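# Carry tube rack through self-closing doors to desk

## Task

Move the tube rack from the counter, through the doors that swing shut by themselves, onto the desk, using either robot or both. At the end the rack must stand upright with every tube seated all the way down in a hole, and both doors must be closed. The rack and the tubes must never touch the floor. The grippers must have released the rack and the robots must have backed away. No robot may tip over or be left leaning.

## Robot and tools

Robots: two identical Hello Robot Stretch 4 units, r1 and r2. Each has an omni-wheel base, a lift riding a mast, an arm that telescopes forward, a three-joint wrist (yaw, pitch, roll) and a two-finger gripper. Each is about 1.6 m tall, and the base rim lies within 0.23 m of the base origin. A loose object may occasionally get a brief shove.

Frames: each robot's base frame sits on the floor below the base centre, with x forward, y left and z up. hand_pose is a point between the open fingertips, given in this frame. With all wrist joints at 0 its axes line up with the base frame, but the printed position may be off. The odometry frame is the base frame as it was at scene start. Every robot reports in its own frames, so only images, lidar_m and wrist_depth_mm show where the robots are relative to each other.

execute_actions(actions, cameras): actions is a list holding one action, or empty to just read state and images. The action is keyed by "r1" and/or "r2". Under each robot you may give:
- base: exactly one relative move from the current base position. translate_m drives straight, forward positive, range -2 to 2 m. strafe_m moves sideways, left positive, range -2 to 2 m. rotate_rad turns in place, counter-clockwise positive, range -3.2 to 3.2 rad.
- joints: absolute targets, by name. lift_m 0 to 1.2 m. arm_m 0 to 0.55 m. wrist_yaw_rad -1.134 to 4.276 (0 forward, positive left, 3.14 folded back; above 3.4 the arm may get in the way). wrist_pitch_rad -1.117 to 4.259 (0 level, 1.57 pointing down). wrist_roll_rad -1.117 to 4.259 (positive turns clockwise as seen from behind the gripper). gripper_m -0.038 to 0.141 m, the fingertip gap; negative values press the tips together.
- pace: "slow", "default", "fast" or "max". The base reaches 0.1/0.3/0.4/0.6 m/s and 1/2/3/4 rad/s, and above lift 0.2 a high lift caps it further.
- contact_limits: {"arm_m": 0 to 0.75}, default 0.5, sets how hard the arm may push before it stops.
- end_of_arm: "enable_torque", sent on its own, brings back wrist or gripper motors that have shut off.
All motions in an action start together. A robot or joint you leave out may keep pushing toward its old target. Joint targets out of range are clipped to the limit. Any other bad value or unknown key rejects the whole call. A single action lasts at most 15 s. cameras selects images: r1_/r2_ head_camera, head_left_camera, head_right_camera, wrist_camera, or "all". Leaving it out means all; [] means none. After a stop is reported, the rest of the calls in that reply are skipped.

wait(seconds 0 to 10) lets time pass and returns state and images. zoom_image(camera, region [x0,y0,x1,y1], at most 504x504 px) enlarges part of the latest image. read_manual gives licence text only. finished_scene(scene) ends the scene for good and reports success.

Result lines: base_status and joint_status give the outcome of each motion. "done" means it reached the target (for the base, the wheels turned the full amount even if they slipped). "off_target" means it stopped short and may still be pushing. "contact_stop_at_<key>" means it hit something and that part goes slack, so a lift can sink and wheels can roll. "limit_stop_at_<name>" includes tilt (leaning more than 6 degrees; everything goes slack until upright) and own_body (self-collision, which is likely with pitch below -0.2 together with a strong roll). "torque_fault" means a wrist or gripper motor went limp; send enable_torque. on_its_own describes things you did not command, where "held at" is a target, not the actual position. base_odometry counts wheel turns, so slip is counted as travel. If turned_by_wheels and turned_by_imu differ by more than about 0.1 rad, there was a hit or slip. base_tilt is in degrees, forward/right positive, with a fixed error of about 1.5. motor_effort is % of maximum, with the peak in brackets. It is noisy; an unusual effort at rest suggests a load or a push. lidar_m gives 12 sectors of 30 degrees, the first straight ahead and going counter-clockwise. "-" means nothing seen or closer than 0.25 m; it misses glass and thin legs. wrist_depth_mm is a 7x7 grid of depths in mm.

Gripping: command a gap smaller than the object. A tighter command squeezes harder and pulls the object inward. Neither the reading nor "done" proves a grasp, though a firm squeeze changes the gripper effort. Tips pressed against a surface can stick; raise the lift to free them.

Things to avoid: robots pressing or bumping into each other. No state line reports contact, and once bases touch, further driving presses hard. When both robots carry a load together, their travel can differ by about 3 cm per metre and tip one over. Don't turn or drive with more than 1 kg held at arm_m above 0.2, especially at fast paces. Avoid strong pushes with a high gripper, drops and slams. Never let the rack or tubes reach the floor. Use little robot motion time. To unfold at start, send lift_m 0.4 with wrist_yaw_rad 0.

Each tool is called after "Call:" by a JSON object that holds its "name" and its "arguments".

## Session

Call:
{"name": "execute_actions", "arguments": {"actions": [], "cameras": ["r1_head_left_camera","r2_head_left_camera","r1_wrist_camera","r2_wrist_camera"]}}

Scene clock: 0.00 s.
r1.base_odometry: x=+0.000 y=+0.000 heading=+0.000 (m, m, rad; r1's odometry frame)
r1.turned_by_wheels: +0.000 (rad since the last result)
r1.turned_by_imu: +0.000 (rad since the last result)
r1.base_tilt: forward=+0.2 right=-0.3 (deg)
r1.lidar_m: 1.32 0.80 0.70 0.71 0.86 0.84 0.83 1.04 2.08 2.41 2.95 1.84
r1.base_status: not commanded
r1.joint_positions: lift_m=+0.206 arm_m=+0.002 wrist_yaw_rad=+3.145 wrist_pitch_rad=-0.013 wrist_roll_rad=-0.017 gripper_m=+0.057
r1.joint_status: not commanded
r1.motor_effort: lift_m=+19 arm_m=-1 wrist_yaw_rad=-3 wrist_pitch_rad=-3 wrist_roll_rad=-1 gripper_m=+1 wheel_0=+0 wheel_1=+0 wheel_2=+0 (%)
r1.hand_pose: x=-0.1162 y=+0.0865 z=+0.3884 quat_wxyz=(-0.002, +0.007, -0.008, +1.000) (m; r1's base frame)
r1.wrist_depth_mm: - 135 1060 1025 960 891 842 / - 121 174 1025 946 891 842 / - 123 171 1025 960 878 831 / 116 134 247 1025 946 891 831 / 1281 1182 1098 1025 931 891 831 / 1281 1205 197 1025 198 891 842 / 1042 960 1042 152 946 878 820
r2.base_odometry: x=+0.000 y=+0.000 heading=+0.000 (m, m, rad; r2's odometry frame)
r2.turned_by_wheels: +0.000 (rad since the last result)
r2.turned_by_imu: +0.000 (rad since the last result)
r2.base_tilt: forward=+0.1 right=-0.1 (deg)
r2.lidar_m: 3.02 2.48 2.35 1.68 1.22 1.18 1.11 0.76 0.72 0.76 1.02 1.84
r2.base_status: not commanded
r2.joint_positions: lift_m=+0.299 arm_m=+0.003 wrist_yaw_rad=+3.220 wrist_pitch_rad=+0.021 wrist_roll_rad=-0.005 gripper_m=+0.057
r2.joint_status: not commanded
r2.motor_effort: lift_m=+18 arm_m=-1 wrist_yaw_rad=+0 wrist_pitch_rad=-5 wrist_roll_rad=+2 gripper_m=-4 wheel_0=+0 wheel_1=-1 wheel_2=+1 (%)
r2.hand_pose: x=-0.1208 y=+0.0645 z=+0.4713 quat_wxyz=(-0.039, -0.011, -0.003, +0.999) (m; r2's base frame)
r2.wrist_depth_mm: - - 131 1618 1983 1661 1464 / - - 131 1576 1921 1708 1464 / - 109 132 1618 1863 1661 1537 / 140 136 181 1661 1921 1708 1537 / 203 946 1098 1576 1983 1661 1537 / 200 917 198 1430 195 1537 1464 / 200 854 1098 - 1078 991 1042
pictures: r1_head_left_camera, r1_wrist_camera, r2_head_left_camera, r2_wrist_camera
Images, in order (width x height): r1_head_left_camera 420x672, r1_wrist_camera 616x392, r2_head_left_camera 420x672, r2_wrist_camera 616x392.

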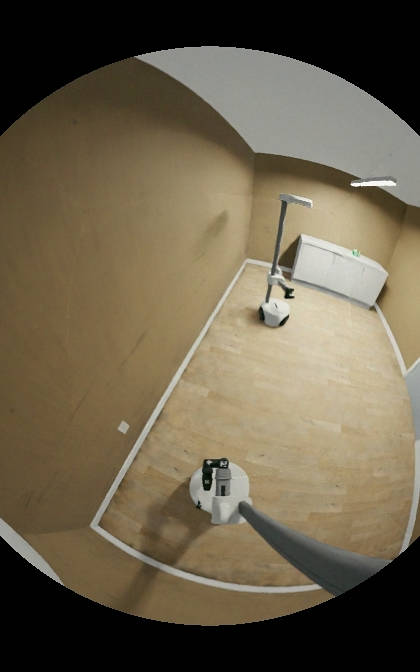

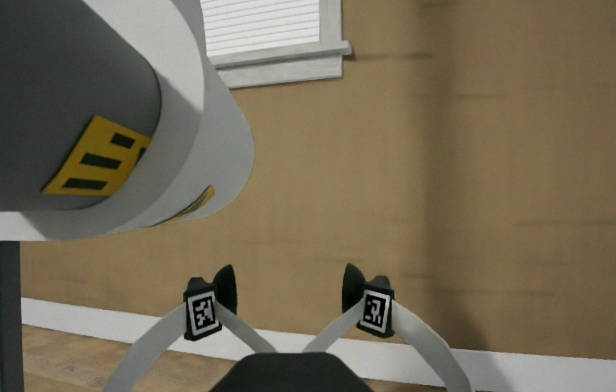

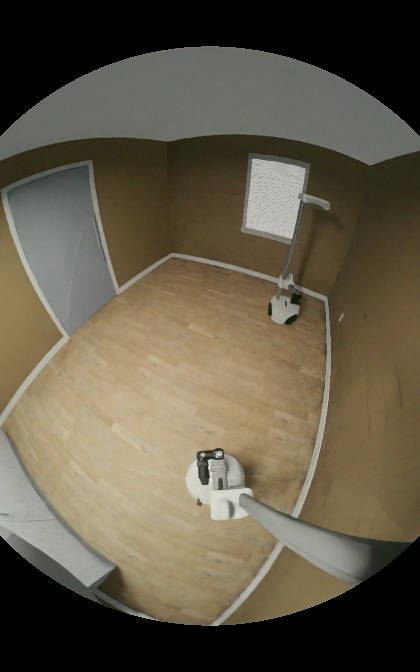

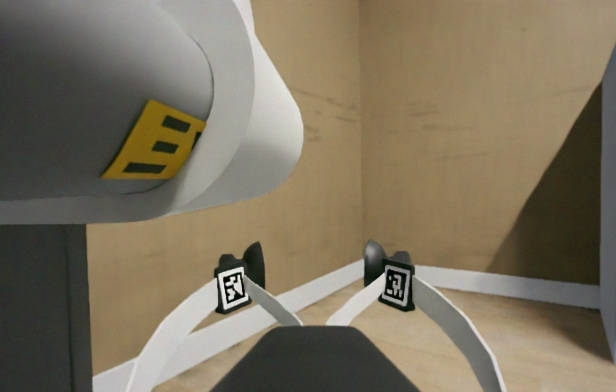

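Call:
{"name": "execute_actions", "arguments": {"actions": [{"r1":{"base":{"rotate_rad":-2.0},"joints":{"lift_m":0.95,"wrist_yaw_rad":0,"gripper_m":0.08}},"r2":{"base":{"rotate_rad":2.55},"joints":{"lift_m":0.9,"wrist_yaw_rad":0,"gripper_m":0.14}}}], "cameras": ["r1_head_camera","r2_head_camera"]}}

Scene clock: 4.67 s.
r1.base_odometry: x=+0.000 y=+0.000 heading=-2.000 (m, m, rad; r1's odometry frame)
r1.turned_by_wheels: -2.000 (rad since the last result)
r1.turned_by_imu: -2.010 (rad since the last result)
r1.base_tilt: forward=+0.2 right=-0.3 (deg)
r1.lidar_m: 2.39 2.41 3.16 1.84 1.11 0.77 0.68 0.72 0.92 0.83 0.85 1.09
r1.base_status: done
r1.joint_positions: lift_m=+0.950 arm_m=+0.002 wrist_yaw_rad=+0.000 wrist_pitch_rad=-0.013 wrist_roll_rad=-0.017 gripper_m=+0.080
r1.joint_status: all done
r1.motor_effort: lift_m=+22(24) arm_m=-1(1) wrist_yaw_rad=-3(4) wrist_pitch_rad=-5(5) wrist_roll_rad=-1(1) gripper_m=+0(6) wheel_0=-1(6) wheel_1=-1(9) wheel_2=-1(8) (%)
r1.hand_pose: x=+0.4610 y=-0.0873 z=+1.1318 quat_wxyz=(+1.000, -0.008, -0.007, +0.000) (m; r1's base frame)
r1.wrist_depth_mm: - - - - - 1308 991 / - - - - - 1336 976 / - - - - - 1336 1025 / - - - - - 1336 991 / - - - - - 1366 991 / - - 211 - 197 1366 991 / - - - 148 - 1205 976
r2.base_odometry: x=+0.000 y=+0.000 heading=+2.550 (m, m, rad; r2's odometry frame)
r2.turned_by_wheels: +2.550 (rad since the last result)
r2.turned_by_imu: +2.602 (rad since the last result)
r2.base_tilt: forward=+0.2 right=-0.2 (deg)
r2.lidar_m: 1.17 1.16 0.77 0.71 0.75 0.99 1.87 3.01 2.51 2.34 1.78 1.20
r2.base_status: done
r2.joint_positions: lift_m=+0.900 arm_m=+0.003 wrist_yaw_rad=+0.000 wrist_pitch_rad=+0.021 wrist_roll_rad=-0.005 gripper_m=+0.140
r2.joint_status: all done
r2.motor_effort: lift_m=+21(22) arm_m=-1(1) wrist_yaw_rad=-1(5) wrist_pitch_rad=-4(4) wrist_roll_rad=+3(3) gripper_m=-3(2) wheel_0=-1(6) wheel_1=-1(6) wheel_2=-1(9) (%)
r2.hand_pose: x=+0.4621 y=-0.0874 z=+1.0718 quat_wxyz=(+1.000, -0.003, +0.011, +0.000) (m; r2's base frame)
r2.wrist_depth_mm: 1336 1499 1537 1576 1576 1576 1618 / 1336 1537 1537 1576 1618 1661 1708 / 1308 1576 1537 1618 1618 1661 1661 / 1336 1537 1576 1618 1618 1661 1661 / 1281 1618 1576 1661 1118 1042 1025 / 1308 1576 1576 163 1008 1008 1025 / 1308 1576 1661 - 1008 1042 1025
pictures: r1_head_camera, r2_head_camera
Images, in order (width x height): r1_head_camera 420x560, r2_head_camera 420x560.

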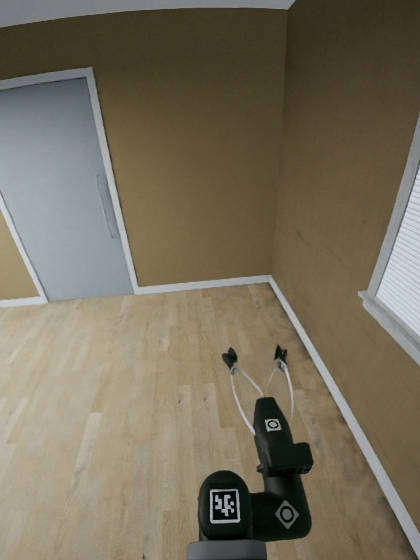

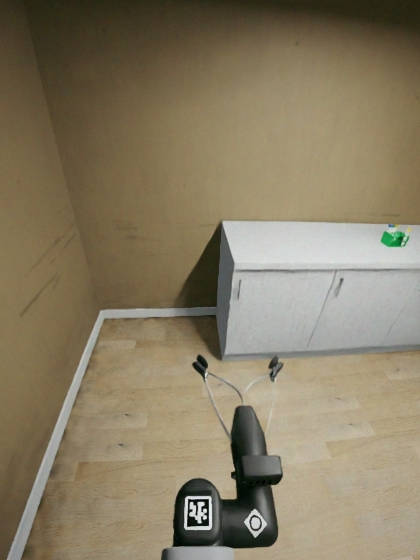

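Call:
{"name": "execute_actions", "arguments": {"actions": [{"r1":{"base":{"rotate_rad":0.13}},"r2":{"base":{"rotate_rad":-0.06}}}], "cameras": []}}

Call:
{"name": "execute_actions", "arguments": {"actions": [{"r1":{"base":{"translate_m":1.45}},"r2":{"base":{"strafe_m":-1.2}}}], "cameras": []}}

Call:
{"name": "execute_actions", "arguments": {"actions": [{"r1":{"base":{"strafe_m":0.75}},"r2":{"base":{"translate_m":0.5},"joints":{"lift_m":0.8}}}], "cameras": ["r1_wrist_camera","r2_wrist_camera","r2_head_camera"]}}

Scene clock: 7.40 s.
r1.base_odometry: x=+0.000 y=+0.000 heading=-1.870 (m, m, rad; r1's odometry frame)
r1.turned_by_wheels: +0.130 (rad since the last result)
r1.turned_by_imu: +0.130 (rad since the last result)
r1.base_tilt: forward=+0.2 right=-0.3 (deg)
r1.lidar_m: 2.38 2.42 3.34 1.86 1.00 0.68 0.68 0.73 0.87 0.83 0.86 1.20
r1.base_status: done
r1.joint_positions: lift_m=+0.950 arm_m=+0.002 wrist_yaw_rad=+0.000 wrist_pitch_rad=-0.013 wrist_roll_rad=-0.017 gripper_m=+0.080
r1.joint_status: not commanded
r1.motor_effort: lift_m=+22(22) arm_m=-1(1) wrist_yaw_rad=-2(2) wrist_pitch_rad=-5(5) wrist_roll_rad=-1(1) gripper_m=+0(4) wheel_0=-1(7) wheel_1=+0(7) wheel_2=+0(5) (%)
r1.hand_pose: x=+0.4610 y=-0.0874 z=+1.1318 quat_wxyz=(+1.000, -0.008, -0.007, +0.000) (m; r1's base frame)
r1.wrist_depth_mm: - - - - - 1863 1205 / - - - - - 1808 1205 / - - - - - 1808 1205 / - - - - - 1863 1205 / - - - - - 1808 1205 / - - 210 - 198 1808 1229 / - - - 149 - 1576 1182
r2.base_odometry: x=+0.000 y=+0.000 heading=+2.489 (m, m, rad; r2's odometry frame)
r2.turned_by_wheels: -0.060 (rad since the last result)
r2.turned_by_imu: -0.063 (rad since the last result)
r2.base_tilt: forward=+0.2 right=-0.1 (deg)
r2.lidar_m: 1.17 1.22 0.80 0.72 0.72 0.93 1.86 2.97 2.58 2.35 1.86 1.26
r2.base_status: done
r2.joint_positions: lift_m=+0.900 arm_m=+0.003 wrist_yaw_rad=+0.000 wrist_pitch_rad=+0.021 wrist_roll_rad=-0.005 gripper_m=+0.140
r2.joint_status: not commanded
r2.motor_effort: lift_m=+21(21) arm_m=-1(1) wrist_yaw_rad=-1(1) wrist_pitch_rad=-5(5) wrist_roll_rad=+3(2) gripper_m=+0(1) wheel_0=-1(0) wheel_1=-1(3) wheel_2=-2(4) (%)
r2.hand_pose: x=+0.4621 y=-0.0874 z=+1.0718 quat_wxyz=(+1.000, -0.003, +0.011, +0.000) (m; r2's base frame)
r2.wrist_depth_mm: 1464 1464 1576 1576 1618 1661 1708 / 1464 1537 1576 1618 1661 1708 1708 / 1430 1537 1576 1576 1576 1708 1808 / 1464 1537 1576 1618 1618 1708 1756 / 1464 1499 1537 1537 1078 1078 1098 / 1464 1499 1537 163 1042 1042 1098 / 1499 1576 1618 - 1042 1078 1118
pictures: none
No camera images: the call's "cameras" was empty. Leave "cameras" out to get every camera's image.

Scene clock: 13.73 s.
r1.base_odometry: x=-0.428 y=-1.385 heading=-1.871 (m, m, rad; r1's odometry frame)
r1.turned_by_wheels: +0.000 (rad since the last result)
r1.turned_by_imu: -0.007 (rad since the last result)
r1.base_tilt: forward=+0.2 right=-0.2 (deg)
r1.lidar_m: 0.93 1.00 1.40 1.66 2.96 2.24 2.14 1.22 0.93 0.89 0.92 0.99
r1.base_status: done
r1.joint_positions: lift_m=+0.950 arm_m=+0.002 wrist_yaw_rad=+0.000 wrist_pitch_rad=-0.013 wrist_roll_rad=-0.017 gripper_m=+0.080
r1.joint_status: not commanded
r1.motor_effort: lift_m=+20(22) arm_m=-1(1) wrist_yaw_rad=+1(0) wrist_pitch_rad=-5(4) wrist_roll_rad=-1(1) gripper_m=+1(0) wheel_0=+0(4) wheel_1=-1(5) wheel_2=-1(8) (%)
r1.hand_pose: x=+0.4610 y=-0.0874 z=+1.1320 quat_wxyz=(+1.000, -0.008, -0.007, +0.000) (m; r1's base frame)
r1.wrist_depth_mm: 741 741 741 741 741 741 732 / 741 732 741 741 741 741 732 / 723 741 732 750 741 741 741 / 723 741 732 750 750 741 723 / 741 741 723 732 732 741 750 / 732 741 211 741 197 741 741 / 750 732 741 150 741 732 741
r2.base_odometry: x=+0.728 y=+0.954 heading=+2.489 (m, m, rad; r2's odometry frame)
r2.turned_by_wheels: +0.000 (rad since the last result)
r2.turned_by_imu: -0.010 (rad since the last result)
r2.base_tilt: forward=+0.2 right=-0.1 (deg)
r2.lidar_m: 1.28 1.32 2.12 1.93 1.96 2.45 1.66 1.68 1.28 1.14 1.16 1.41
r2.base_status: done
r2.joint_positions: lift_m=+0.900 arm_m=+0.003 wrist_yaw_rad=+0.000 wrist_pitch_rad=+0.021 wrist_roll_rad=-0.005 gripper_m=+0.140
r2.joint_status: not commanded
r2.motor_effort: lift_m=+20(21) arm_m=-1(1) wrist_yaw_rad=+1(1) wrist_pitch_rad=-6(5) wrist_roll_rad=+2(3) gripper_m=-1(1) wheel_0=-1(7) wheel_1=+0(8) wheel_2=-1(1) (%)
r2.hand_pose: x=+0.4621 y=-0.0874 z=+1.0719 quat_wxyz=(+1.000, -0.003, +0.011, +0.000) (m; r2's base frame)
r2.wrist_depth_mm: 1618 1618 1708 1756 1756 1756 1281 / 1618 1661 1661 1708 1863 1808 1308 / 1618 1708 1756 1708 1808 1808 1308 / 1618 1708 1708 1808 1808 1863 1308 / 1255 1182 1138 1138 1205 1576 1308 / 1078 1098 1118 163 1182 1205 1308 / 1098 1118 1118 - 1205 1205 1308
pictures: none
No camera images: the call's "cameras" was empty. Leave "cameras" out to get every camera's image.

Scene clock: 17.57 s.
r1.base_odometry: x=+0.289 y=-1.607 heading=-1.871 (m, m, rad; r1's odometry frame)
r1.turned_by_wheels: +0.000 (rad since the last result)
r1.turned_by_imu: +0.000 (rad since the last result)
r1.base_tilt: forward=+0.2 right=-0.3 (deg)
r1.lidar_m: 0.89 1.00 1.42 1.40 2.58 2.20 2.12 2.27 1.69 1.62 1.33 0.99
r1.base_status: done
r1.joint_positions: lift_m=+0.950 arm_m=+0.002 wrist_yaw_rad=+0.000 wrist_pitch_rad=-0.013 wrist_roll_rad=-0.017 gripper_m=+0.080
r1.joint_status: not commanded
r1.motor_effort: lift_m=+20(20) arm_m=-1(1) wrist_yaw_rad=-1(0) wrist_pitch_rad=-4(5) wrist_roll_rad=-1(0) gripper_m=-2(2) wheel_0=-1(12) wheel_1=-1(10) wheel_2=-1(1) (%)
r1.hand_pose: x=+0.4610 y=-0.0874 z=+1.1320 quat_wxyz=(+1.000, -0.008, -0.007, +0.000) (m; r1's base frame)
r1.wrist_depth_mm: 759 759 768 768 759 768 759 / 768 768 768 768 768 759 768 / 759 750 768 759 759 768 768 / 750 759 750 759 768 768 759 / 768 759 759 768 759 759 750 / 759 759 211 759 198 750 759 / 768 759 750 149 759 768 759
r2.base_odometry: x=+0.331 y=+1.257 heading=+2.489 (m, m, rad; r2's odometry frame)
r2.turned_by_wheels: +0.000 (rad since the last result)
r2.turned_by_imu: -0.004 (rad since the last result)
r2.base_tilt: forward=+0.2 right=-0.1 (deg)
r2.lidar_m: 0.80 0.81 1.02 1.98 2.02 2.52 1.41 1.44 1.21 1.08 1.10 0.89
r2.base_status: done
r2.joint_positions: lift_m=+0.800 arm_m=+0.003 wrist_yaw_rad=+0.000 wrist_pitch_rad=+0.021 wrist_roll_rad=-0.005 gripper_m=+0.140
r2.joint_status: all done
r2.motor_effort: lift_m=+17(19) arm_m=-1(1) wrist_yaw_rad=+1(0) wrist_pitch_rad=-6(5) wrist_roll_rad=+3(4) gripper_m=+0(1) wheel_0=-2(2) wheel_1=+1(4) wheel_2=+2(9) (%)
r2.hand_pose: x=+0.4621 y=-0.0874 z=+0.9722 quat_wxyz=(+1.000, -0.003, +0.011, +0.000) (m; r2's base frame)
r2.wrist_depth_mm: 1118 1182 1229 1255 1255 1336 1182 / 1160 1182 1205 1229 1308 1366 1182 / 1160 1205 1182 1255 1308 1308 1205 / 1160 1205 1255 1255 1336 1336 1229 / 676 647 634 627 661 661 699 / 591 603 615 163 647 668 707 / 603 615 627 - 676 683 699
pictures: r1_wrist_camera, r2_head_camera, r2_wrist_camera
Images, in order (width x height): r1_wrist_camera 616x392, r2_head_camera 420x560, r2_wrist_camera 616x392.

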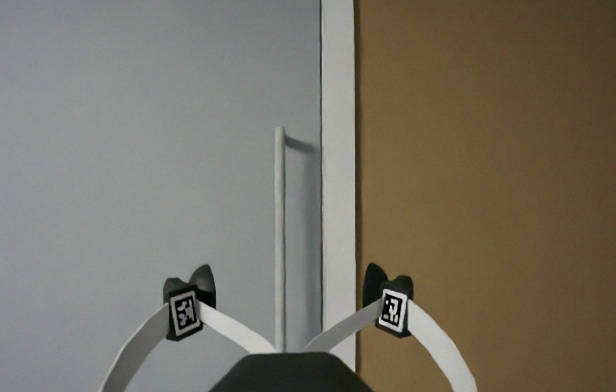

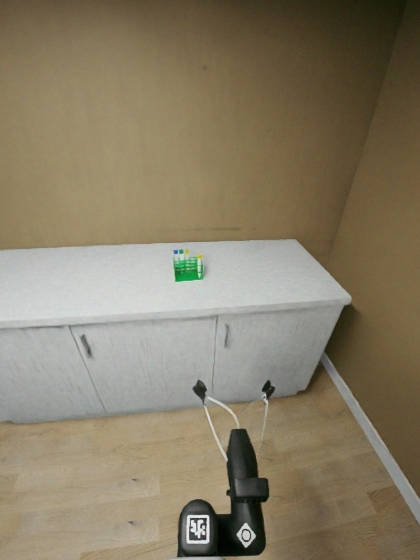

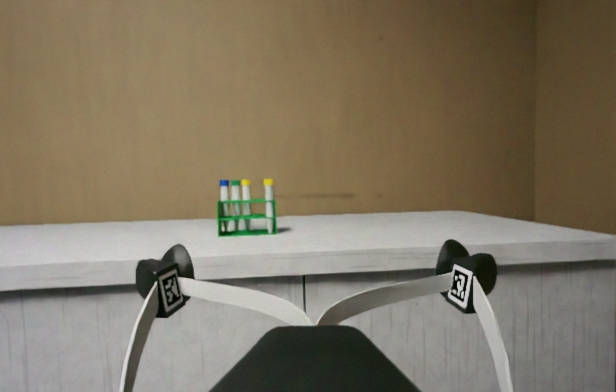

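Call:
{"name": "execute_actions", "arguments": {"actions": [{"r1":{"joints":{"lift_m":0.85,"arm_m":0.51}},"r2":{"base":{"rotate_rad":0.13}}}], "cameras": []}}

Call:
{"name": "execute_actions", "arguments": {"actions": [{"r1":{"joints":{"gripper_m":-0.03}},"r2":{"base":{"translate_m":0.3},"joints":{"arm_m":0.1}}}], "cameras": ["r2_wrist_camera"]}}

Call:
{"name": "execute_actions", "arguments": {"actions": [{"r1":{"base":{"translate_m":-0.3},"pace":"slow"}}], "cameras": []}}

Call:
{"name": "execute_actions", "arguments": {"actions": [{"r1":{"base":{"strafe_m":0.14},"joints":{"arm_m":0.36},"pace":"slow"}}], "cameras": []}}

Call:
{"name": "execute_actions", "arguments": {"actions": [{"r1":{"base":{"strafe_m":0.26},"joints":{"arm_m":0.12},"pace":"slow"}}], "cameras": []}}

Call:
{"name": "execute_actions", "arguments": {"actions": [{"r1":{"base":{"strafe_m":0.25},"joints":{"arm_m":0.04},"pace":"slow"}}], "cameras": ["r1_head_left_camera"]}}

Scene clock: 22.00 s.
r1.base_odometry: x=+0.289 y=-1.607 heading=-1.871 (m, m, rad; r1's odometry frame)
r1.turned_by_wheels: +0.000 (rad since the last result)
r1.turned_by_imu: -0.001 (rad since the last result)
r1.base_tilt: forward=+0.2 right=-0.2 (deg)
r1.lidar_m: 0.91 0.99 1.41 1.38 2.56 2.21 2.11 2.26 1.69 1.64 1.31 1.01
r1.base_status: not commanded
r1.joint_positions: lift_m=+0.850 arm_m=+0.508 wrist_yaw_rad=-0.004 wrist_pitch_rad=-0.013 wrist_roll_rad=-0.017 gripper_m=+0.080
r1.joint_status: all done
r1.motor_effort: lift_m=+16(19) arm_m=+9(13) wrist_yaw_rad=+9(11) wrist_pitch_rad=-5(4) wrist_roll_rad=-1(1) gripper_m=+0(2) wheel_0=+1(1) wheel_1=+1(1) wheel_2=-5(5) (%)
r1.hand_pose: x=+0.9675 y=-0.0886 z=+1.0323 quat_wxyz=(+1.000, -0.008, -0.007, -0.002) (m; r1's base frame)
r1.wrist_depth_mm: 248 247 248 251 236 250 249 / 248 248 248 250 236 248 250 / 249 248 250 249 236 249 248 / 248 248 248 249 235 248 248 / 248 248 248 249 234 247 249 / 248 248 183 248 198 248 247 / 247 248 181 145 236 248 248
r2.base_odometry: x=+0.331 y=+1.257 heading=+2.619 (m, m, rad; r2's odometry frame)
r2.turned_by_wheels: +0.130 (rad since the last result)
r2.turned_by_imu: +0.131 (rad since the last result)
r2.base_tilt: forward=+0.1 right=+0.0 (deg)
r2.lidar_m: 0.80 0.84 1.15 1.98 2.07 2.83 1.40 1.58 1.16 1.09 1.12 0.84
r2.base_status: done
r2.joint_positions: lift_m=+0.800 arm_m=+0.003 wrist_yaw_rad=+0.000 wrist_pitch_rad=+0.021 wrist_roll_rad=-0.005 gripper_m=+0.140
r2.joint_status: not commanded
r2.motor_effort: lift_m=+16(16) arm_m=-1(2) wrist_yaw_rad=+1(1) wrist_pitch_rad=-6(5) wrist_roll_rad=+3(4) gripper_m=+1(0) wheel_0=+0(1) wheel_1=+0(6) wheel_2=-1(6) (%)
r2.hand_pose: x=+0.4621 y=-0.0874 z=+0.9722 quat_wxyz=(+1.000, -0.003, +0.011, +0.000) (m; r2's base frame)
r2.wrist_depth_mm: 1229 1205 1229 1229 1205 1205 1205 / 1229 1205 1229 1229 1229 1205 1205 / 1229 1182 1229 1229 1229 1229 1255 / 1205 1229 1255 1118 1229 1229 1255 / 676 647 627 615 609 591 615 / 634 640 627 163 634 615 615 / 640 634 634 - 627 634 621
pictures: none
No camera images: the call's "cameras" was empty. Leave "cameras" out to get every camera's image.

Scene clock: 24.47 s.
r1.base_odometry: x=+0.289 y=-1.607 heading=-1.868 (m, m, rad; r1's odometry frame)
r1.turned_by_wheels: +0.002 (rad since the last result)
r1.turned_by_imu: +0.002 (rad since the last result)
r1.base_tilt: forward=+0.2 right=-0.3 (deg)
r1.lidar_m: 0.92 0.98 1.44 1.72 2.59 2.21 2.13 2.27 1.71 1.64 1.33 0.97
r1.base_status: not commanded
r1.joint_positions: lift_m=+0.850 arm_m=+0.509 wrist_yaw_rad=+0.012 wrist_pitch_rad=-0.013 wrist_roll_rad=-0.017 gripper_m=-0.030
r1.joint_status: all done
r1.on_its_own: wrist_yaw_rad is at rest, and its effort (-36) is outside its rest range (-13 to +13)
r1.motor_effort: lift_m=+16(16) arm_m=+4(9) wrist_yaw_rad=-36(36) wrist_pitch_rad=-4(4) wrist_roll_rad=-1(1) gripper_m=-17(12) wheel_0=+10(10) wheel_1=+6(6) wheel_2=+9(9) (%)
r1.hand_pose: x=+0.9697 y=-0.0840 z=+1.0323 quat_wxyz=(+1.000, -0.008, -0.007, +0.006) (m; r1's base frame)
r1.wrist_depth_mm: 242 240 240 236 236 229 240 / 242 240 239 236 236 229 241 / 242 242 238 236 235 229 241 / 243 240 238 236 236 229 239 / 243 239 238 236 235 229 240 / 241 239 175 185 230 229 240 / 241 151 237 175 230 229 241
r2.base_odometry: x=+0.071 y=+1.407 heading=+2.619 (m, m, rad; r2's odometry frame)
r2.turned_by_wheels: +0.000 (rad since the last result)
r2.turned_by_imu: -0.003 (rad since the last result)
r2.base_tilt: forward=+0.2 right=-0.2 (deg)
r2.lidar_m: 0.50 0.53 0.72 2.00 2.08 2.81 1.69 1.58 1.12 1.08 0.72 0.53
r2.base_status: done
r2.joint_positions: lift_m=+0.800 arm_m=+0.099 wrist_yaw_rad=+0.000 wrist_pitch_rad=+0.021 wrist_roll_rad=-0.005 gripper_m=+0.140
r2.joint_status: all done
r2.motor_effort: lift_m=+16(17) arm_m=+4(8) wrist_yaw_rad=-1(2) wrist_pitch_rad=-6(6) wrist_roll_rad=+3(4) gripper_m=-1(2) wheel_0=+0(2) wheel_1=+0(3) wheel_2=+0(7) (%)
r2.hand_pose: x=+0.5586 y=-0.0874 z=+0.9722 quat_wxyz=(+1.000, -0.003, +0.011, +0.000) (m; r2's base frame)
r2.wrist_depth_mm: 831 831 831 809 820 820 820 / 831 831 831 820 820 842 809 / 842 831 820 842 842 831 820 / 842 842 842 831 842 831 831 / 661 647 530 455 585 574 564 / 359 324 296 163 287 287 332 / 249 233 243 - 244 235 233
pictures: r2_wrist_camera
Images, in order (width x height): r2_wrist_camera 616x392.

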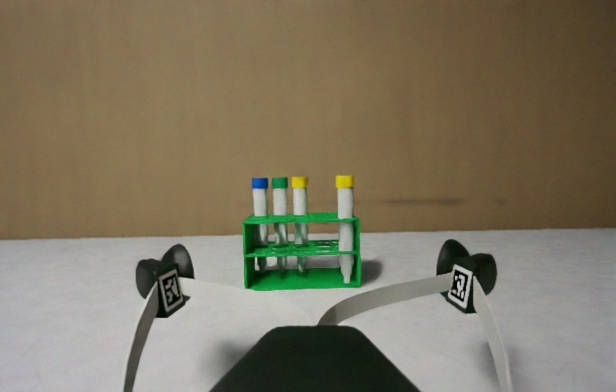

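Scene clock: 28.73 s.
r1.base_odometry: x=+0.376 y=-1.320 heading=-1.863 (m, m, rad; r1's odometry frame)
r1.turned_by_wheels: +0.006 (rad since the last result)
r1.turned_by_imu: +0.059 (rad since the last result)
r1.base_tilt: forward=+0.2 right=-0.3 (deg)
r1.lidar_m: 0.87 1.18 1.83 1.72 2.44 1.87 1.85 1.99 1.64 1.62 1.63 1.26
r1.base_status: done
r1.joint_positions: lift_m=+0.850 arm_m=+0.510 wrist_yaw_rad=+0.030 wrist_pitch_rad=-0.013 wrist_roll_rad=-0.017 gripper_m=-0.029
r1.joint_status: not commanded
r1.on_its_own: wrist_yaw_rad is at rest, and its effort (-87) is outside its rest range (-13 to +13)
r1.motor_effort: lift_m=+17(17) arm_m=-3(4) wrist_yaw_rad=-87(97) wrist_pitch_rad=-4(6) wrist_roll_rad=-2(1) gripper_m=-18(18) wheel_0=+28(32) wheel_1=+13(13) wheel_2=+29(36) (%)
r1.hand_pose: x=+0.9723 y=-0.0787 z=+1.0322 quat_wxyz=(+1.000, -0.008, -0.007, +0.015) (m; r1's base frame)
r1.wrist_depth_mm: 329 291 240 227 208 496 492 / 332 287 240 226 207 500 496 / 334 289 240 226 208 500 496 / 332 286 239 226 208 496 496 / 329 287 239 226 208 500 492 / 327 286 173 188 205 500 488 / 329 271 173 169 157 496 496
r2.base_odometry: x=+0.071 y=+1.407 heading=+2.619 (m, m, rad; r2's odometry frame)
r2.turned_by_wheels: +0.000 (rad since the last result)
r2.turned_by_imu: -0.002 (rad since the last result)
r2.base_tilt: forward=+0.3 right=-0.2 (deg)
r2.lidar_m: 0.51 0.51 0.73 2.00 2.08 2.81 1.70 1.54 1.15 1.08 0.72 0.55
r2.base_status: not commanded
r2.joint_positions: lift_m=+0.800 arm_m=+0.099 wrist_yaw_rad=+0.000 wrist_pitch_rad=+0.021 wrist_roll_rad=-0.005 gripper_m=+0.140
r2.joint_status: not commanded
r2.motor_effort: lift_m=+16(16) arm_m=+4(4) wrist_yaw_rad=+0(1) wrist_pitch_rad=-5(5) wrist_roll_rad=+3(3) gripper_m=-1(1) wheel_0=+0(0) wheel_1=+0(0) wheel_2=+0(0) (%)
r2.hand_pose: x=+0.5586 y=-0.0874 z=+0.9722 quat_wxyz=(+1.000, -0.003, +0.011, +0.000) (m; r2's base frame)
r2.wrist_depth_mm: 820 820 831 820 831 820 820 / 820 831 831 820 820 820 809 / 820 820 831 842 831 831 842 / 831 831 831 831 831 831 842 / 661 640 535 459 585 574 564 / 362 324 297 163 289 286 330 / 248 231 242 - 244 235 234
pictures: none
No camera images: the call's "cameras" was empty. Leave "cameras" out to get every camera's image.

Scene clock: 31.50 s.
r1.base_odometry: x=+0.510 y=-1.360 heading=-1.863 (m, m, rad; r1's odometry frame)
r1.turned_by_wheels: +0.000 (rad since the last result)
r1.turned_by_imu: -0.001 (rad since the last result)
r1.base_tilt: forward=+0.2 right=-0.3 (deg)
r1.lidar_m: 0.77 1.14 1.65 1.56 2.41 1.89 1.83 1.97 1.80 1.75 1.65 1.30
r1.base_status: done
r1.joint_positions: lift_m=+0.850 arm_m=+0.361 wrist_yaw_rad=+0.000 wrist_pitch_rad=-0.013 wrist_roll_rad=-0.017 gripper_m=-0.029
r1.joint_status: all done
r1.motor_effort: lift_m=+17(17) arm_m=-5(12) wrist_yaw_rad=-1(89) wrist_pitch_rad=-4(5) wrist_roll_rad=-1(2) gripper_m=-20(22) wheel_0=-2(25) wheel_1=+3(15) wheel_2=-1(26) (%)
r1.hand_pose: x=+0.8203 y=-0.0875 z=+1.0322 quat_wxyz=(+1.000, -0.008, -0.007, +0.000) (m; r1's base frame)
r1.wrist_depth_mm: 436 349 287 176 213 204 668 / 436 351 287 175 213 200 668 / 439 349 286 175 213 199 668 / 439 347 286 175 214 198 668 / 439 347 286 175 213 198 661 / 433 347 183 176 206 198 661 / 436 150 286 153 213 196 668
r2.base_odometry: x=+0.071 y=+1.407 heading=+2.619 (m, m, rad; r2's odometry frame)
r2.turned_by_wheels: +0.000 (rad since the last result)
r2.turned_by_imu: -0.001 (rad since the last result)
r2.base_tilt: forward=+0.1 right=-0.3 (deg)
r2.lidar_m: 0.48 0.53 0.75 2.00 2.08 2.80 1.58 1.51 1.13 1.08 0.72 0.55
r2.base_status: not commanded
r2.joint_positions: lift_m=+0.800 arm_m=+0.099 wrist_yaw_rad=+0.000 wrist_pitch_rad=+0.021 wrist_roll_rad=-0.005 gripper_m=+0.140
r2.joint_status: not commanded
r2.motor_effort: lift_m=+17(16) arm_m=+4(4) wrist_yaw_rad=-1(1) wrist_pitch_rad=-5(6) wrist_roll_rad=+3(2) gripper_m=+1(2) wheel_0=-1(0) wheel_1=+0(0) wheel_2=+0(0) (%)
r2.hand_pose: x=+0.5586 y=-0.0874 z=+0.9722 quat_wxyz=(+1.000, -0.003, +0.011, +0.000) (m; r2's base frame)
r2.wrist_depth_mm: 831 842 820 820 820 820 820 / 831 831 831 820 831 820 820 / 831 842 831 831 820 831 820 / 831 842 831 842 854 831 831 / 661 647 539 459 585 574 564 / 364 324 298 162 287 286 330 / 248 232 243 - 243 234 234
pictures: none
No camera images: the call's "cameras" was empty. Leave "cameras" out to get every camera's image.

Scene clock: 35.23 s.
r1.base_odometry: x=+0.759 y=-1.435 heading=-1.863 (m, m, rad; r1's odometry frame)
r1.turned_by_wheels: +0.000 (rad since the last result)
r1.turned_by_imu: -0.002 (rad since the last result)
r1.base_tilt: forward=+0.2 right=-0.3 (deg)
r1.lidar_m: 0.50 1.27 1.36 1.30 2.22 1.87 1.80 1.98 2.02 2.03 1.69 0.51
r1.base_status: done
r1.joint_positions: lift_m=+0.850 arm_m=+0.121 wrist_yaw_rad=+0.002 wrist_pitch_rad=-0.013 wrist_roll_rad=-0.017 gripper_m=-0.029
r1.joint_status: all done
r1.motor_effort: lift_m=+17(17) arm_m=-6(3) wrist_yaw_rad=-8(20) wrist_pitch_rad=-4(5) wrist_roll_rad=-1(1) gripper_m=-19(18) wheel_0=-1(12) wheel_1=+1(8) wheel_2=+1(6) (%)
r1.hand_pose: x=+0.5806 y=-0.0869 z=+1.0322 quat_wxyz=(+1.000, -0.008, -0.007, +0.001) (m; r1's base frame)
r1.wrist_depth_mm: 1042 778 410 245 211 171 917 / 1008 768 404 246 211 170 931 / 1042 759 404 245 211 169 931 / 1025 768 404 245 212 169 931 / 1025 759 407 245 212 170 917 / 1008 778 182 180 197 169 931 / 1008 148 407 177 211 164 931
r2.base_odometry: x=+0.071 y=+1.407 heading=+2.619 (m, m, rad; r2's odometry frame)
r2.turned_by_wheels: +0.000 (rad since the last result)
r2.turned_by_imu: -0.002 (rad since the last result)
r2.base_tilt: forward=+0.2 right=-0.1 (deg)
r2.lidar_m: 0.51 0.51 0.75 2.01 2.10 2.81 1.34 1.45 1.15 1.08 0.73 0.55
r2.base_status: not commanded
r2.joint_positions: lift_m=+0.800 arm_m=+0.099 wrist_yaw_rad=+0.000 wrist_pitch_rad=+0.021 wrist_roll_rad=-0.005 gripper_m=+0.140
r2.joint_status: not commanded
r2.motor_effort: lift_m=+16(16) arm_m=+4(4) wrist_yaw_rad=+1(1) wrist_pitch_rad=-5(5) wrist_roll_rad=+3(2) gripper_m=+0(1) wheel_0=-1(0) wheel_1=+0(0) wheel_2=+0(0) (%)
r2.hand_pose: x=+0.5586 y=-0.0874 z=+0.9722 quat_wxyz=(+1.000, -0.003, +0.011, +0.000) (m; r2's base frame)
r2.wrist_depth_mm: 820 809 820 831 820 820 831 / 820 831 820 831 820 831 842 / 820 842 842 831 831 831 831 / 842 842 842 842 831 831 831 / 676 647 535 462 585 574 564 / 362 322 297 163 287 286 330 / 248 233 244 - 244 233 234
pictures: none
No camera images: the call's "cameras" was empty. Leave "cameras" out to get every camera's image.

Scene clock: 38.87 s.
r1.base_odometry: x=+0.998 y=-1.507 heading=-1.863 (m, m, rad; r1's odometry frame)
r1.turned_by_wheels: +0.000 (rad since the last result)
r1.turned_by_imu: -0.001 (rad since the last result)
r1.base_tilt: forward=+0.2 right=-0.3 (deg)
r1.lidar_m: 0.40 1.40 1.09 1.07 1.95 1.84 1.78 1.95 2.31 2.28 1.72 0.35
r1.base_status: done
r1.joint_positions: lift_m=+0.850 arm_m=+0.041 wrist_yaw_rad=-0.001 wrist_pitch_rad=-0.013 wrist_roll_rad=-0.017 gripper_m=-0.029
r1.joint_status: all done
r1.motor_effort: lift_m=+17(17) arm_m=-5(16) wrist_yaw_rad=+3(95) wrist_pitch_rad=-6(11) wrist_roll_rad=+0(0) gripper_m=-16(27) wheel_0=-2(13) wheel_1=+2(6) wheel_2=-1(24) (%)
r1.hand_pose: x=+0.5001 y=-0.0878 z=+1.0321 quat_wxyz=(+1.000, -0.009, -0.006, -0.001) (m; r1's base frame)
r1.wrist_depth_mm: 1118 1098 891 253 198 141 - / 1138 1118 878 255 198 141 - / 1118 1098 878 252 198 142 - / 1138 1098 891 255 198 142 - / 1118 1098 878 256 199 142 - / 1118 1118 183 180 178 142 - / 1098 150 904 152 196 130 -
r2.base_odometry: x=+0.071 y=+1.407 heading=+2.619 (m, m, rad; r2's odometry frame)
r2.turned_by_wheels: +0.000 (rad since the last result)
r2.turned_by_imu: -0.001 (rad since the last result)
r2.base_tilt: forward=+0.1 right=-0.1 (deg)
r2.lidar_m: 0.49 0.51 0.72 2.00 2.07 1.17 1.08 1.35 1.13 1.07 0.72 0.55
r2.base_status: not commanded
r2.joint_positions: lift_m=+0.800 arm_m=+0.099 wrist_yaw_rad=+0.000 wrist_pitch_rad=+0.021 wrist_roll_rad=-0.005 gripper_m=+0.140
r2.joint_status: not commanded
r2.motor_effort: lift_m=+16(17) arm_m=+4(4) wrist_yaw_rad=-1(1) wrist_pitch_rad=-6(5) wrist_roll_rad=+3(3) gripper_m=-1(0) wheel_0=+0(0) wheel_1=+0(0) wheel_2=+0(0) (%)
r2.hand_pose: x=+0.5586 y=-0.0874 z=+0.9722 quat_wxyz=(+1.000, -0.003, +0.011, +0.000) (m; r2's base frame)
r2.wrist_depth_mm: 820 820 809 809 820 820 820 / 820 820 820 842 831 820 842 / 831 831 842 842 820 831 831 / 820 842 842 831 831 854 820 / 661 647 535 459 591 569 564 / 359 322 297 163 289 287 329 / 249 233 244 - 244 234 233
pictures: r1_head_left_camera
Images, in order (width x height): r1_head_left_camera 420x672.

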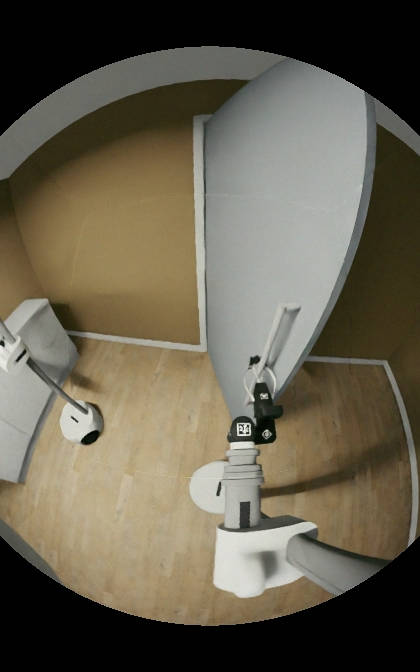

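Call:
{"name": "execute_actions", "arguments": {"actions": [{"r2":{"joints":{"lift_m":0.765,"arm_m":0.40}}}], "cameras": ["r2_wrist_camera"]}}

Call:
{"name": "execute_actions", "arguments": {"actions": [{"r2":{"joints":{"gripper_m":0.07}}}], "cameras": ["r2_wrist_camera"]}}

Call:
{"name": "execute_actions", "arguments": {"actions": [{"r2":{"joints":{"lift_m":0.85}}}], "cameras": ["r2_wrist_camera"]}}

Scene clock: 42.40 s.
r1.base_odometry: x=+0.998 y=-1.507 heading=-1.863 (m, m, rad; r1's odometry frame)
r1.turned_by_wheels: +0.000 (rad since the last result)
r1.turned_by_imu: -0.001 (rad since the last result)
r1.base_tilt: forward=+0.2 right=-0.3 (deg)
r1.lidar_m: 0.41 1.40 1.06 1.07 1.97 1.80 1.78 1.94 2.31 2.27 1.72 0.39
r1.base_status: not commanded
r1.joint_positions: lift_m=+0.850 arm_m=+0.041 wrist_yaw_rad=-0.001 wrist_pitch_rad=-0.013 wrist_roll_rad=-0.017 gripper_m=-0.029
r1.joint_status: not commanded
r1.motor_effort: lift_m=+17(17) arm_m=-5(5) wrist_yaw_rad=+1(3) wrist_pitch_rad=-6(5) wrist_roll_rad=+0(0) gripper_m=-21(16) wheel_0=-2(2) wheel_1=+2(2) wheel_2=-1(1) (%)
r1.hand_pose: x=+0.5001 y=-0.0878 z=+1.0321 quat_wxyz=(+1.000, -0.009, -0.006, -0.001) (m; r1's base frame)
r1.wrist_depth_mm: 1118 1118 891 253 196 141 - / 1098 1098 878 254 198 141 - / 1138 1098 878 255 198 142 - / 1098 1098 866 255 199 142 - / 1118 1098 878 255 198 142 - / 1098 1098 182 179 178 141 - / 1098 150 904 152 197 130 -
r2.base_odometry: x=+0.071 y=+1.407 heading=+2.619 (m, m, rad; r2's odometry frame)
r2.turned_by_wheels: +0.000 (rad since the last result)
r2.turned_by_imu: +0.033 (rad since the last result)
r2.base_tilt: forward=+0.3 right=-0.2 (deg)
r2.lidar_m: 0.51 0.55 0.78 1.97 2.08 1.15 1.06 1.34 1.15 1.09 0.69 0.54
r2.base_status: not commanded
r2.joint_positions: lift_m=+0.765 arm_m=+0.235 wrist_yaw_rad=+0.000 wrist_pitch_rad=+0.021 wrist_roll_rad=-0.006 gripper_m=+0.140
r2.joint_status: arm_m contact_stop (moved +0.136 of +0.301); the others done
r2.on_its_own: arm_m is slack since a contact_stop (your +0.400 is given up)
r2.motor_effort: lift_m=+19(19) arm_m=+0(29) wrist_yaw_rad=-1(69) wrist_pitch_rad=-5(33) wrist_roll_rad=+4(3) gripper_m=-2(1) wheel_0=+0(7) wheel_1=+0(13) wheel_2=-1(16) (%)
r2.hand_pose: x=+0.6946 y=-0.0874 z=+0.9372 quat_wxyz=(+1.000, -0.003, +0.011, +0.000) (m; r2's base frame)
r2.wrist_depth_mm: 715 707 691 683 683 676 676 / 715 699 699 699 691 683 676 / 723 715 691 691 691 683 683 / 732 715 715 324 699 691 691 / 469 455 433 319 300 404 397 / 254 228 209 163 204 201 234 / 175 163 171 - 172 165 164
pictures: r2_wrist_camera
Images, in order (width x height): r2_wrist_camera 616x392.

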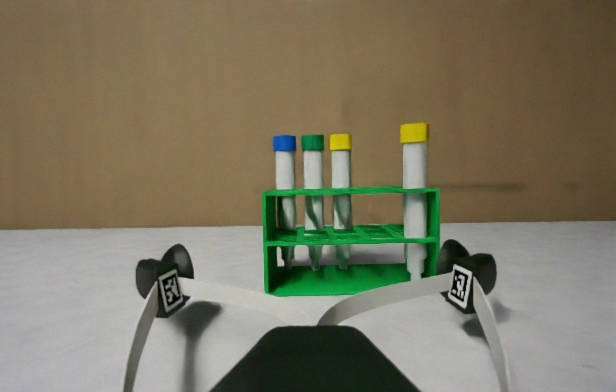

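not run: a stop came earlier in this reply.

not run: a stop came earlier in this reply.

Wrist hit counter edge; raise, shift right 3cm.

Call:
{"name": "execute_actions", "arguments": {"actions": [{"r2":{"base":{"strafe_m":-0.03},"joints":{"lift_m":0.8}}}], "cameras": []}}

Call:
{"name": "execute_actions", "arguments": {"actions": [{"r2":{"joints":{"arm_m":0.38}}}], "cameras": []}}

Call:
{"name": "execute_actions", "arguments": {"actions": [{"r2":{"joints":{"gripper_m":0.07}}}], "cameras": []}}

Call:
{"name": "execute_actions", "arguments": {"actions": [{"r2":{"joints":{"lift_m":0.88}}}], "cameras": ["r2_wrist_camera"]}}

Scene clock: 44.83 s.
r1.base_odometry: x=+0.998 y=-1.507 heading=-1.863 (m, m, rad; r1's odometry frame)
r1.turned_by_wheels: +0.000 (rad since the last result)
r1.turned_by_imu: -0.001 (rad since the last result)
r1.base_tilt: forward=+0.2 right=-0.3 (deg)
r1.lidar_m: 0.42 1.38 1.06 1.05 1.97 1.82 1.78 1.96 2.32 2.28 1.73 0.40
r1.base_status: not commanded
r1.joint_positions: lift_m=+0.850 arm_m=+0.041 wrist_yaw_rad=-0.001 wrist_pitch_rad=-0.013 wrist_roll_rad=-0.017 gripper_m=-0.029
r1.joint_status: not commanded
r1.motor_effort: lift_m=+17(17) arm_m=-5(5) wrist_yaw_rad=+3(3) wrist_pitch_rad=-6(6) wrist_roll_rad=+0(0) gripper_m=-13(20) wheel_0=-2(2) wheel_1=+2(2) wheel_2=-1(1) (%)
r1.hand_pose: x=+0.5001 y=-0.0878 z=+1.0321 quat_wxyz=(+1.000, -0.009, -0.006, -0.001) (m; r1's base frame)
r1.wrist_depth_mm: 1118 1118 904 254 198 141 - / 1138 1138 891 255 198 141 - / 1098 1118 904 255 198 142 - / 1118 1098 866 255 199 142 - / 1118 1098 891 255 198 142 - / 1098 1078 182 179 177 141 - / 1098 150 917 152 198 130 -
r2.base_odometry: x=+0.086 y=+1.433 heading=+2.619 (m, m, rad; r2's odometry frame)
r2.turned_by_wheels: +0.000 (rad since the last result)
r2.turned_by_imu: -0.001 (rad since the last result)
r2.base_tilt: forward=+0.3 right=-0.1 (deg)
r2.lidar_m: 0.51 0.54 0.77 2.01 2.09 1.10 1.08 1.33 1.12 1.06 0.72 0.54
r2.base_status: done
r2.joint_positions: lift_m=+0.800 arm_m=+0.235 wrist_yaw_rad=+0.000 wrist_pitch_rad=+0.021 wrist_roll_rad=-0.006 gripper_m=+0.140
r2.joint_status: all done
r2.on_its_own: arm_m is held at +0.235, not at your +0.400, since a contact_stop
r2.motor_effort: lift_m=+21(20) arm_m=+0(0) wrist_yaw_rad=+1(1) wrist_pitch_rad=-6(5) wrist_roll_rad=+3(4) gripper_m=+3(2) wheel_0=+0(7) wheel_1=+1(6) wheel_2=-1(0) (%)
r2.hand_pose: x=+0.6946 y=-0.0874 z=+0.9718 quat_wxyz=(+1.000, -0.003, +0.011, +0.000) (m; r2's base frame)
r2.wrist_depth_mm: 707 707 691 691 683 676 676 / 715 707 691 699 683 676 668 / 723 707 707 707 683 676 676 / 732 699 707 699 691 699 676 / 661 640 466 325 343 569 559 / 359 320 286 163 271 285 327 / 246 229 241 - 242 232 230
pictures: none
No camera images: the call's "cameras" was empty. Leave "cameras" out to get every camera's image.

Scene clock: 46.33 s.
r1.base_odometry: x=+0.998 y=-1.507 heading=-1.863 (m, m, rad; r1's odometry frame)
r1.turned_by_wheels: +0.000 (rad since the last result)
r1.turned_by_imu: +0.000 (rad since the last result)
r1.base_tilt: forward=+0.3 right=-0.2 (deg)
r1.lidar_m: 0.39 1.42 1.07 1.09 1.93 1.83 1.77 1.96 2.35 2.27 1.74 0.39
r1.base_status: not commanded
r1.joint_positions: lift_m=+0.850 arm_m=+0.041 wrist_yaw_rad=-0.001 wrist_pitch_rad=-0.013 wrist_roll_rad=-0.017 gripper_m=-0.029
r1.joint_status: not commanded
r1.motor_effort: lift_m=+17(17) arm_m=-5(5) wrist_yaw_rad=+4(3) wrist_pitch_rad=-5(6) wrist_roll_rad=+0(0) gripper_m=-19(14) wheel_0=-2(2) wheel_1=+2(2) wheel_2=-1(2) (%)
r1.hand_pose: x=+0.5001 y=-0.0878 z=+1.0321 quat_wxyz=(+1.000, -0.009, -0.006, -0.001) (m; r1's base frame)
r1.wrist_depth_mm: 1138 1098 891 254 198 141 - / 1118 1118 878 255 198 142 - / 1118 1098 878 254 198 142 - / 1118 1118 878 255 199 142 - / 1078 1098 878 255 199 142 - / 1118 1098 182 179 178 141 - / 1098 150 891 152 196 130 -
r2.base_odometry: x=+0.086 y=+1.433 heading=+2.619 (m, m, rad; r2's odometry frame)
r2.turned_by_wheels: +0.000 (rad since the last result)
r2.turned_by_imu: -0.001 (rad since the last result)
r2.base_tilt: forward=+0.3 right=-0.1 (deg)
r2.lidar_m: 0.51 0.54 0.75 2.02 2.13 1.14 1.08 1.33 1.11 1.05 0.70 0.51
r2.base_status: not commanded
r2.joint_positions: lift_m=+0.800 arm_m=+0.379 wrist_yaw_rad=+0.000 wrist_pitch_rad=+0.021 wrist_roll_rad=-0.006 gripper_m=+0.140
r2.joint_status: all done
r2.motor_effort: lift_m=+21(21) arm_m=+5(4) wrist_yaw_rad=+1(1) wrist_pitch_rad=-6(6) wrist_roll_rad=+4(3) gripper_m=-2(1) wheel_0=+0(1) wheel_1=+1(1) wheel_2=-1(0) (%)
r2.hand_pose: x=+0.8385 y=-0.0874 z=+0.9718 quat_wxyz=(+1.000, -0.003, +0.011, +0.000) (m; r2's base frame)
r2.wrist_depth_mm: 559 554 549 539 549 535 535 / 559 559 554 549 544 539 530 / 574 559 564 554 549 544 539 / 574 569 559 253 549 544 544 / 574 574 256 254 202 549 544 / 357 319 196 163 190 283 329 / 244 230 221 - 202 231 230
pictures: none
No camera images: the call's "cameras" was empty. Leave "cameras" out to get every camera's image.

Scene clock: 48.07 s.
r1.base_odometry: x=+0.998 y=-1.507 heading=-1.863 (m, m, rad; r1's odometry frame)
r1.turned_by_wheels: +0.000 (rad since the last result)
r1.turned_by_imu: -0.001 (rad since the last result)
r1.base_tilt: forward=+0.2 right=-0.2 (deg)
r1.lidar_m: 0.41 1.39 1.03 1.08 1.94 1.82 1.78 1.93 2.32 2.25 1.70 0.37
r1.base_status: not commanded
r1.joint_positions: lift_m=+0.850 arm_m=+0.041 wrist_yaw_rad=-0.001 wrist_pitch_rad=-0.013 wrist_roll_rad=-0.017 gripper_m=-0.029
r1.joint_status: not commanded
r1.motor_effort: lift_m=+17(17) arm_m=-5(5) wrist_yaw_rad=+4(4) wrist_pitch_rad=-6(6) wrist_roll_rad=+0(0) gripper_m=-15(15) wheel_0=-2(2) wheel_1=+2(2) wheel_2=-1(2) (%)
r1.hand_pose: x=+0.5001 y=-0.0878 z=+1.0321 quat_wxyz=(+1.000, -0.009, -0.006, -0.001) (m; r1's base frame)
r1.wrist_depth_mm: 1118 1098 878 253 198 141 - / 1118 1118 891 254 198 142 - / 1098 1098 891 255 198 142 - / 1098 1098 878 255 199 142 - / 1118 1098 891 255 198 142 - / 1118 1118 182 180 178 141 - / 1138 150 904 152 198 130 -
r2.base_odometry: x=+0.086 y=+1.433 heading=+2.619 (m, m, rad; r2's odometry frame)
r2.turned_by_wheels: +0.000 (rad since the last result)
r2.turned_by_imu: -0.001 (rad since the last result)
r2.base_tilt: forward=+0.3 right=+0.0 (deg)
r2.lidar_m: 0.51 0.54 0.77 2.01 2.11 1.12 1.07 1.33 1.11 1.06 0.72 0.53
r2.base_status: not commanded
r2.joint_positions: lift_m=+0.800 arm_m=+0.379 wrist_yaw_rad=+0.000 wrist_pitch_rad=+0.021 wrist_roll_rad=-0.006 gripper_m=+0.070
r2.joint_status: all done
r2.motor_effort: lift_m=+21(21) arm_m=+5(4) wrist_yaw_rad=-1(0) wrist_pitch_rad=-4(5) wrist_roll_rad=+5(3) gripper_m=-21(20) wheel_0=+0(0) wheel_1=+1(1) wheel_2=+0(0) (%)
r2.hand_pose: x=+0.8385 y=-0.0874 z=+0.9718 quat_wxyz=(+1.000, -0.003, +0.011, +0.000) (m; r2's base frame)
r2.wrist_depth_mm: 559 559 554 549 539 535 530 / 564 559 559 549 544 539 535 / 574 554 554 554 549 544 549 / 574 569 564 237 549 544 544 / 580 574 229 238 186 554 544 / 359 178 208 230 187 176 325 / 244 241 205 - 186 232 230
pictures: none
No camera images: the call's "cameras" was empty. Leave "cameras" out to get every camera's image.

Scene clock: 49.37 s.
r1.base_odometry: x=+0.998 y=-1.507 heading=-1.863 (m, m, rad; r1's odometry frame)
r1.turned_by_wheels: +0.000 (rad since the last result)
r1.turned_by_imu: +0.000 (rad since the last result)
r1.base_tilt: forward=+0.2 right=-0.2 (deg)
r1.lidar_m: 0.39 1.40 1.06 1.08 1.98 1.81 1.76 1.91 2.32 2.27 1.73 0.37
r1.base_status: not commanded
r1.joint_positions: lift_m=+0.850 arm_m=+0.041 wrist_yaw_rad=-0.001 wrist_pitch_rad=-0.013 wrist_roll_rad=-0.017 gripper_m=-0.029
r1.joint_status: not commanded
r1.motor_effort: lift_m=+17(17) arm_m=-5(5) wrist_yaw_rad=+3(5) wrist_pitch_rad=-6(5) wrist_roll_rad=+0(0) gripper_m=-20(17) wheel_0=-2(2) wheel_1=+2(2) wheel_2=-1(1) (%)
r1.hand_pose: x=+0.5001 y=-0.0878 z=+1.0321 quat_wxyz=(+1.000, -0.009, -0.006, -0.001) (m; r1's base frame)
r1.wrist_depth_mm: 1118 1118 891 255 197 140 - / 1118 1118 878 255 198 141 - / 1118 1098 878 255 198 141 - / 1118 1098 878 254 198 142 - / 1118 1078 878 255 198 142 - / 1118 1060 182 179 178 141 - / 1118 150 917 152 196 130 -
r2.base_odometry: x=+0.086 y=+1.433 heading=+2.619 (m, m, rad; r2's odometry frame)
r2.turned_by_wheels: +0.000 (rad since the last result)
r2.turned_by_imu: -0.001 (rad since the last result)
r2.base_tilt: forward=+0.2 right=+0.0 (deg)
r2.lidar_m: 0.50 0.55 0.79 2.02 2.11 1.13 1.09 1.32 1.11 1.05 0.70 0.53
r2.base_status: not commanded
r2.joint_positions: lift_m=+0.880 arm_m=+0.379 wrist_yaw_rad=+0.000 wrist_pitch_rad=+0.022 wrist_roll_rad=-0.006 gripper_m=+0.070
r2.joint_status: all done
r2.motor_effort: lift_m=+21(23) arm_m=+5(5) wrist_yaw_rad=-1(0) wrist_pitch_rad=-8(9) wrist_roll_rad=+4(4) gripper_m=-22(21) wheel_0=+0(0) wheel_1=+1(1) wheel_2=+0(1) (%)
r2.hand_pose: x=+0.8385 y=-0.0874 z=+1.0515 quat_wxyz=(+1.000, -0.003, +0.011, +0.000) (m; r2's base frame)
r2.wrist_depth_mm: 564 554 549 544 544 530 525 / 564 559 554 554 539 535 535 / 559 559 554 559 559 539 544 / 580 564 559 238 549 549 544 / 569 574 239 239 187 549 544 / 574 178 208 229 186 176 549 / 407 404 206 - 185 382 387
pictures: r2_wrist_camera
Images, in order (width x height): r2_wrist_camera 616x392.

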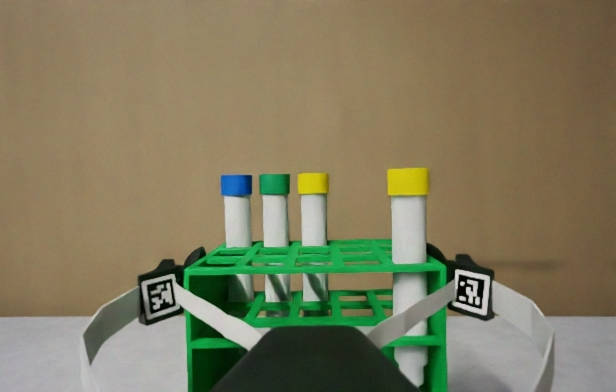

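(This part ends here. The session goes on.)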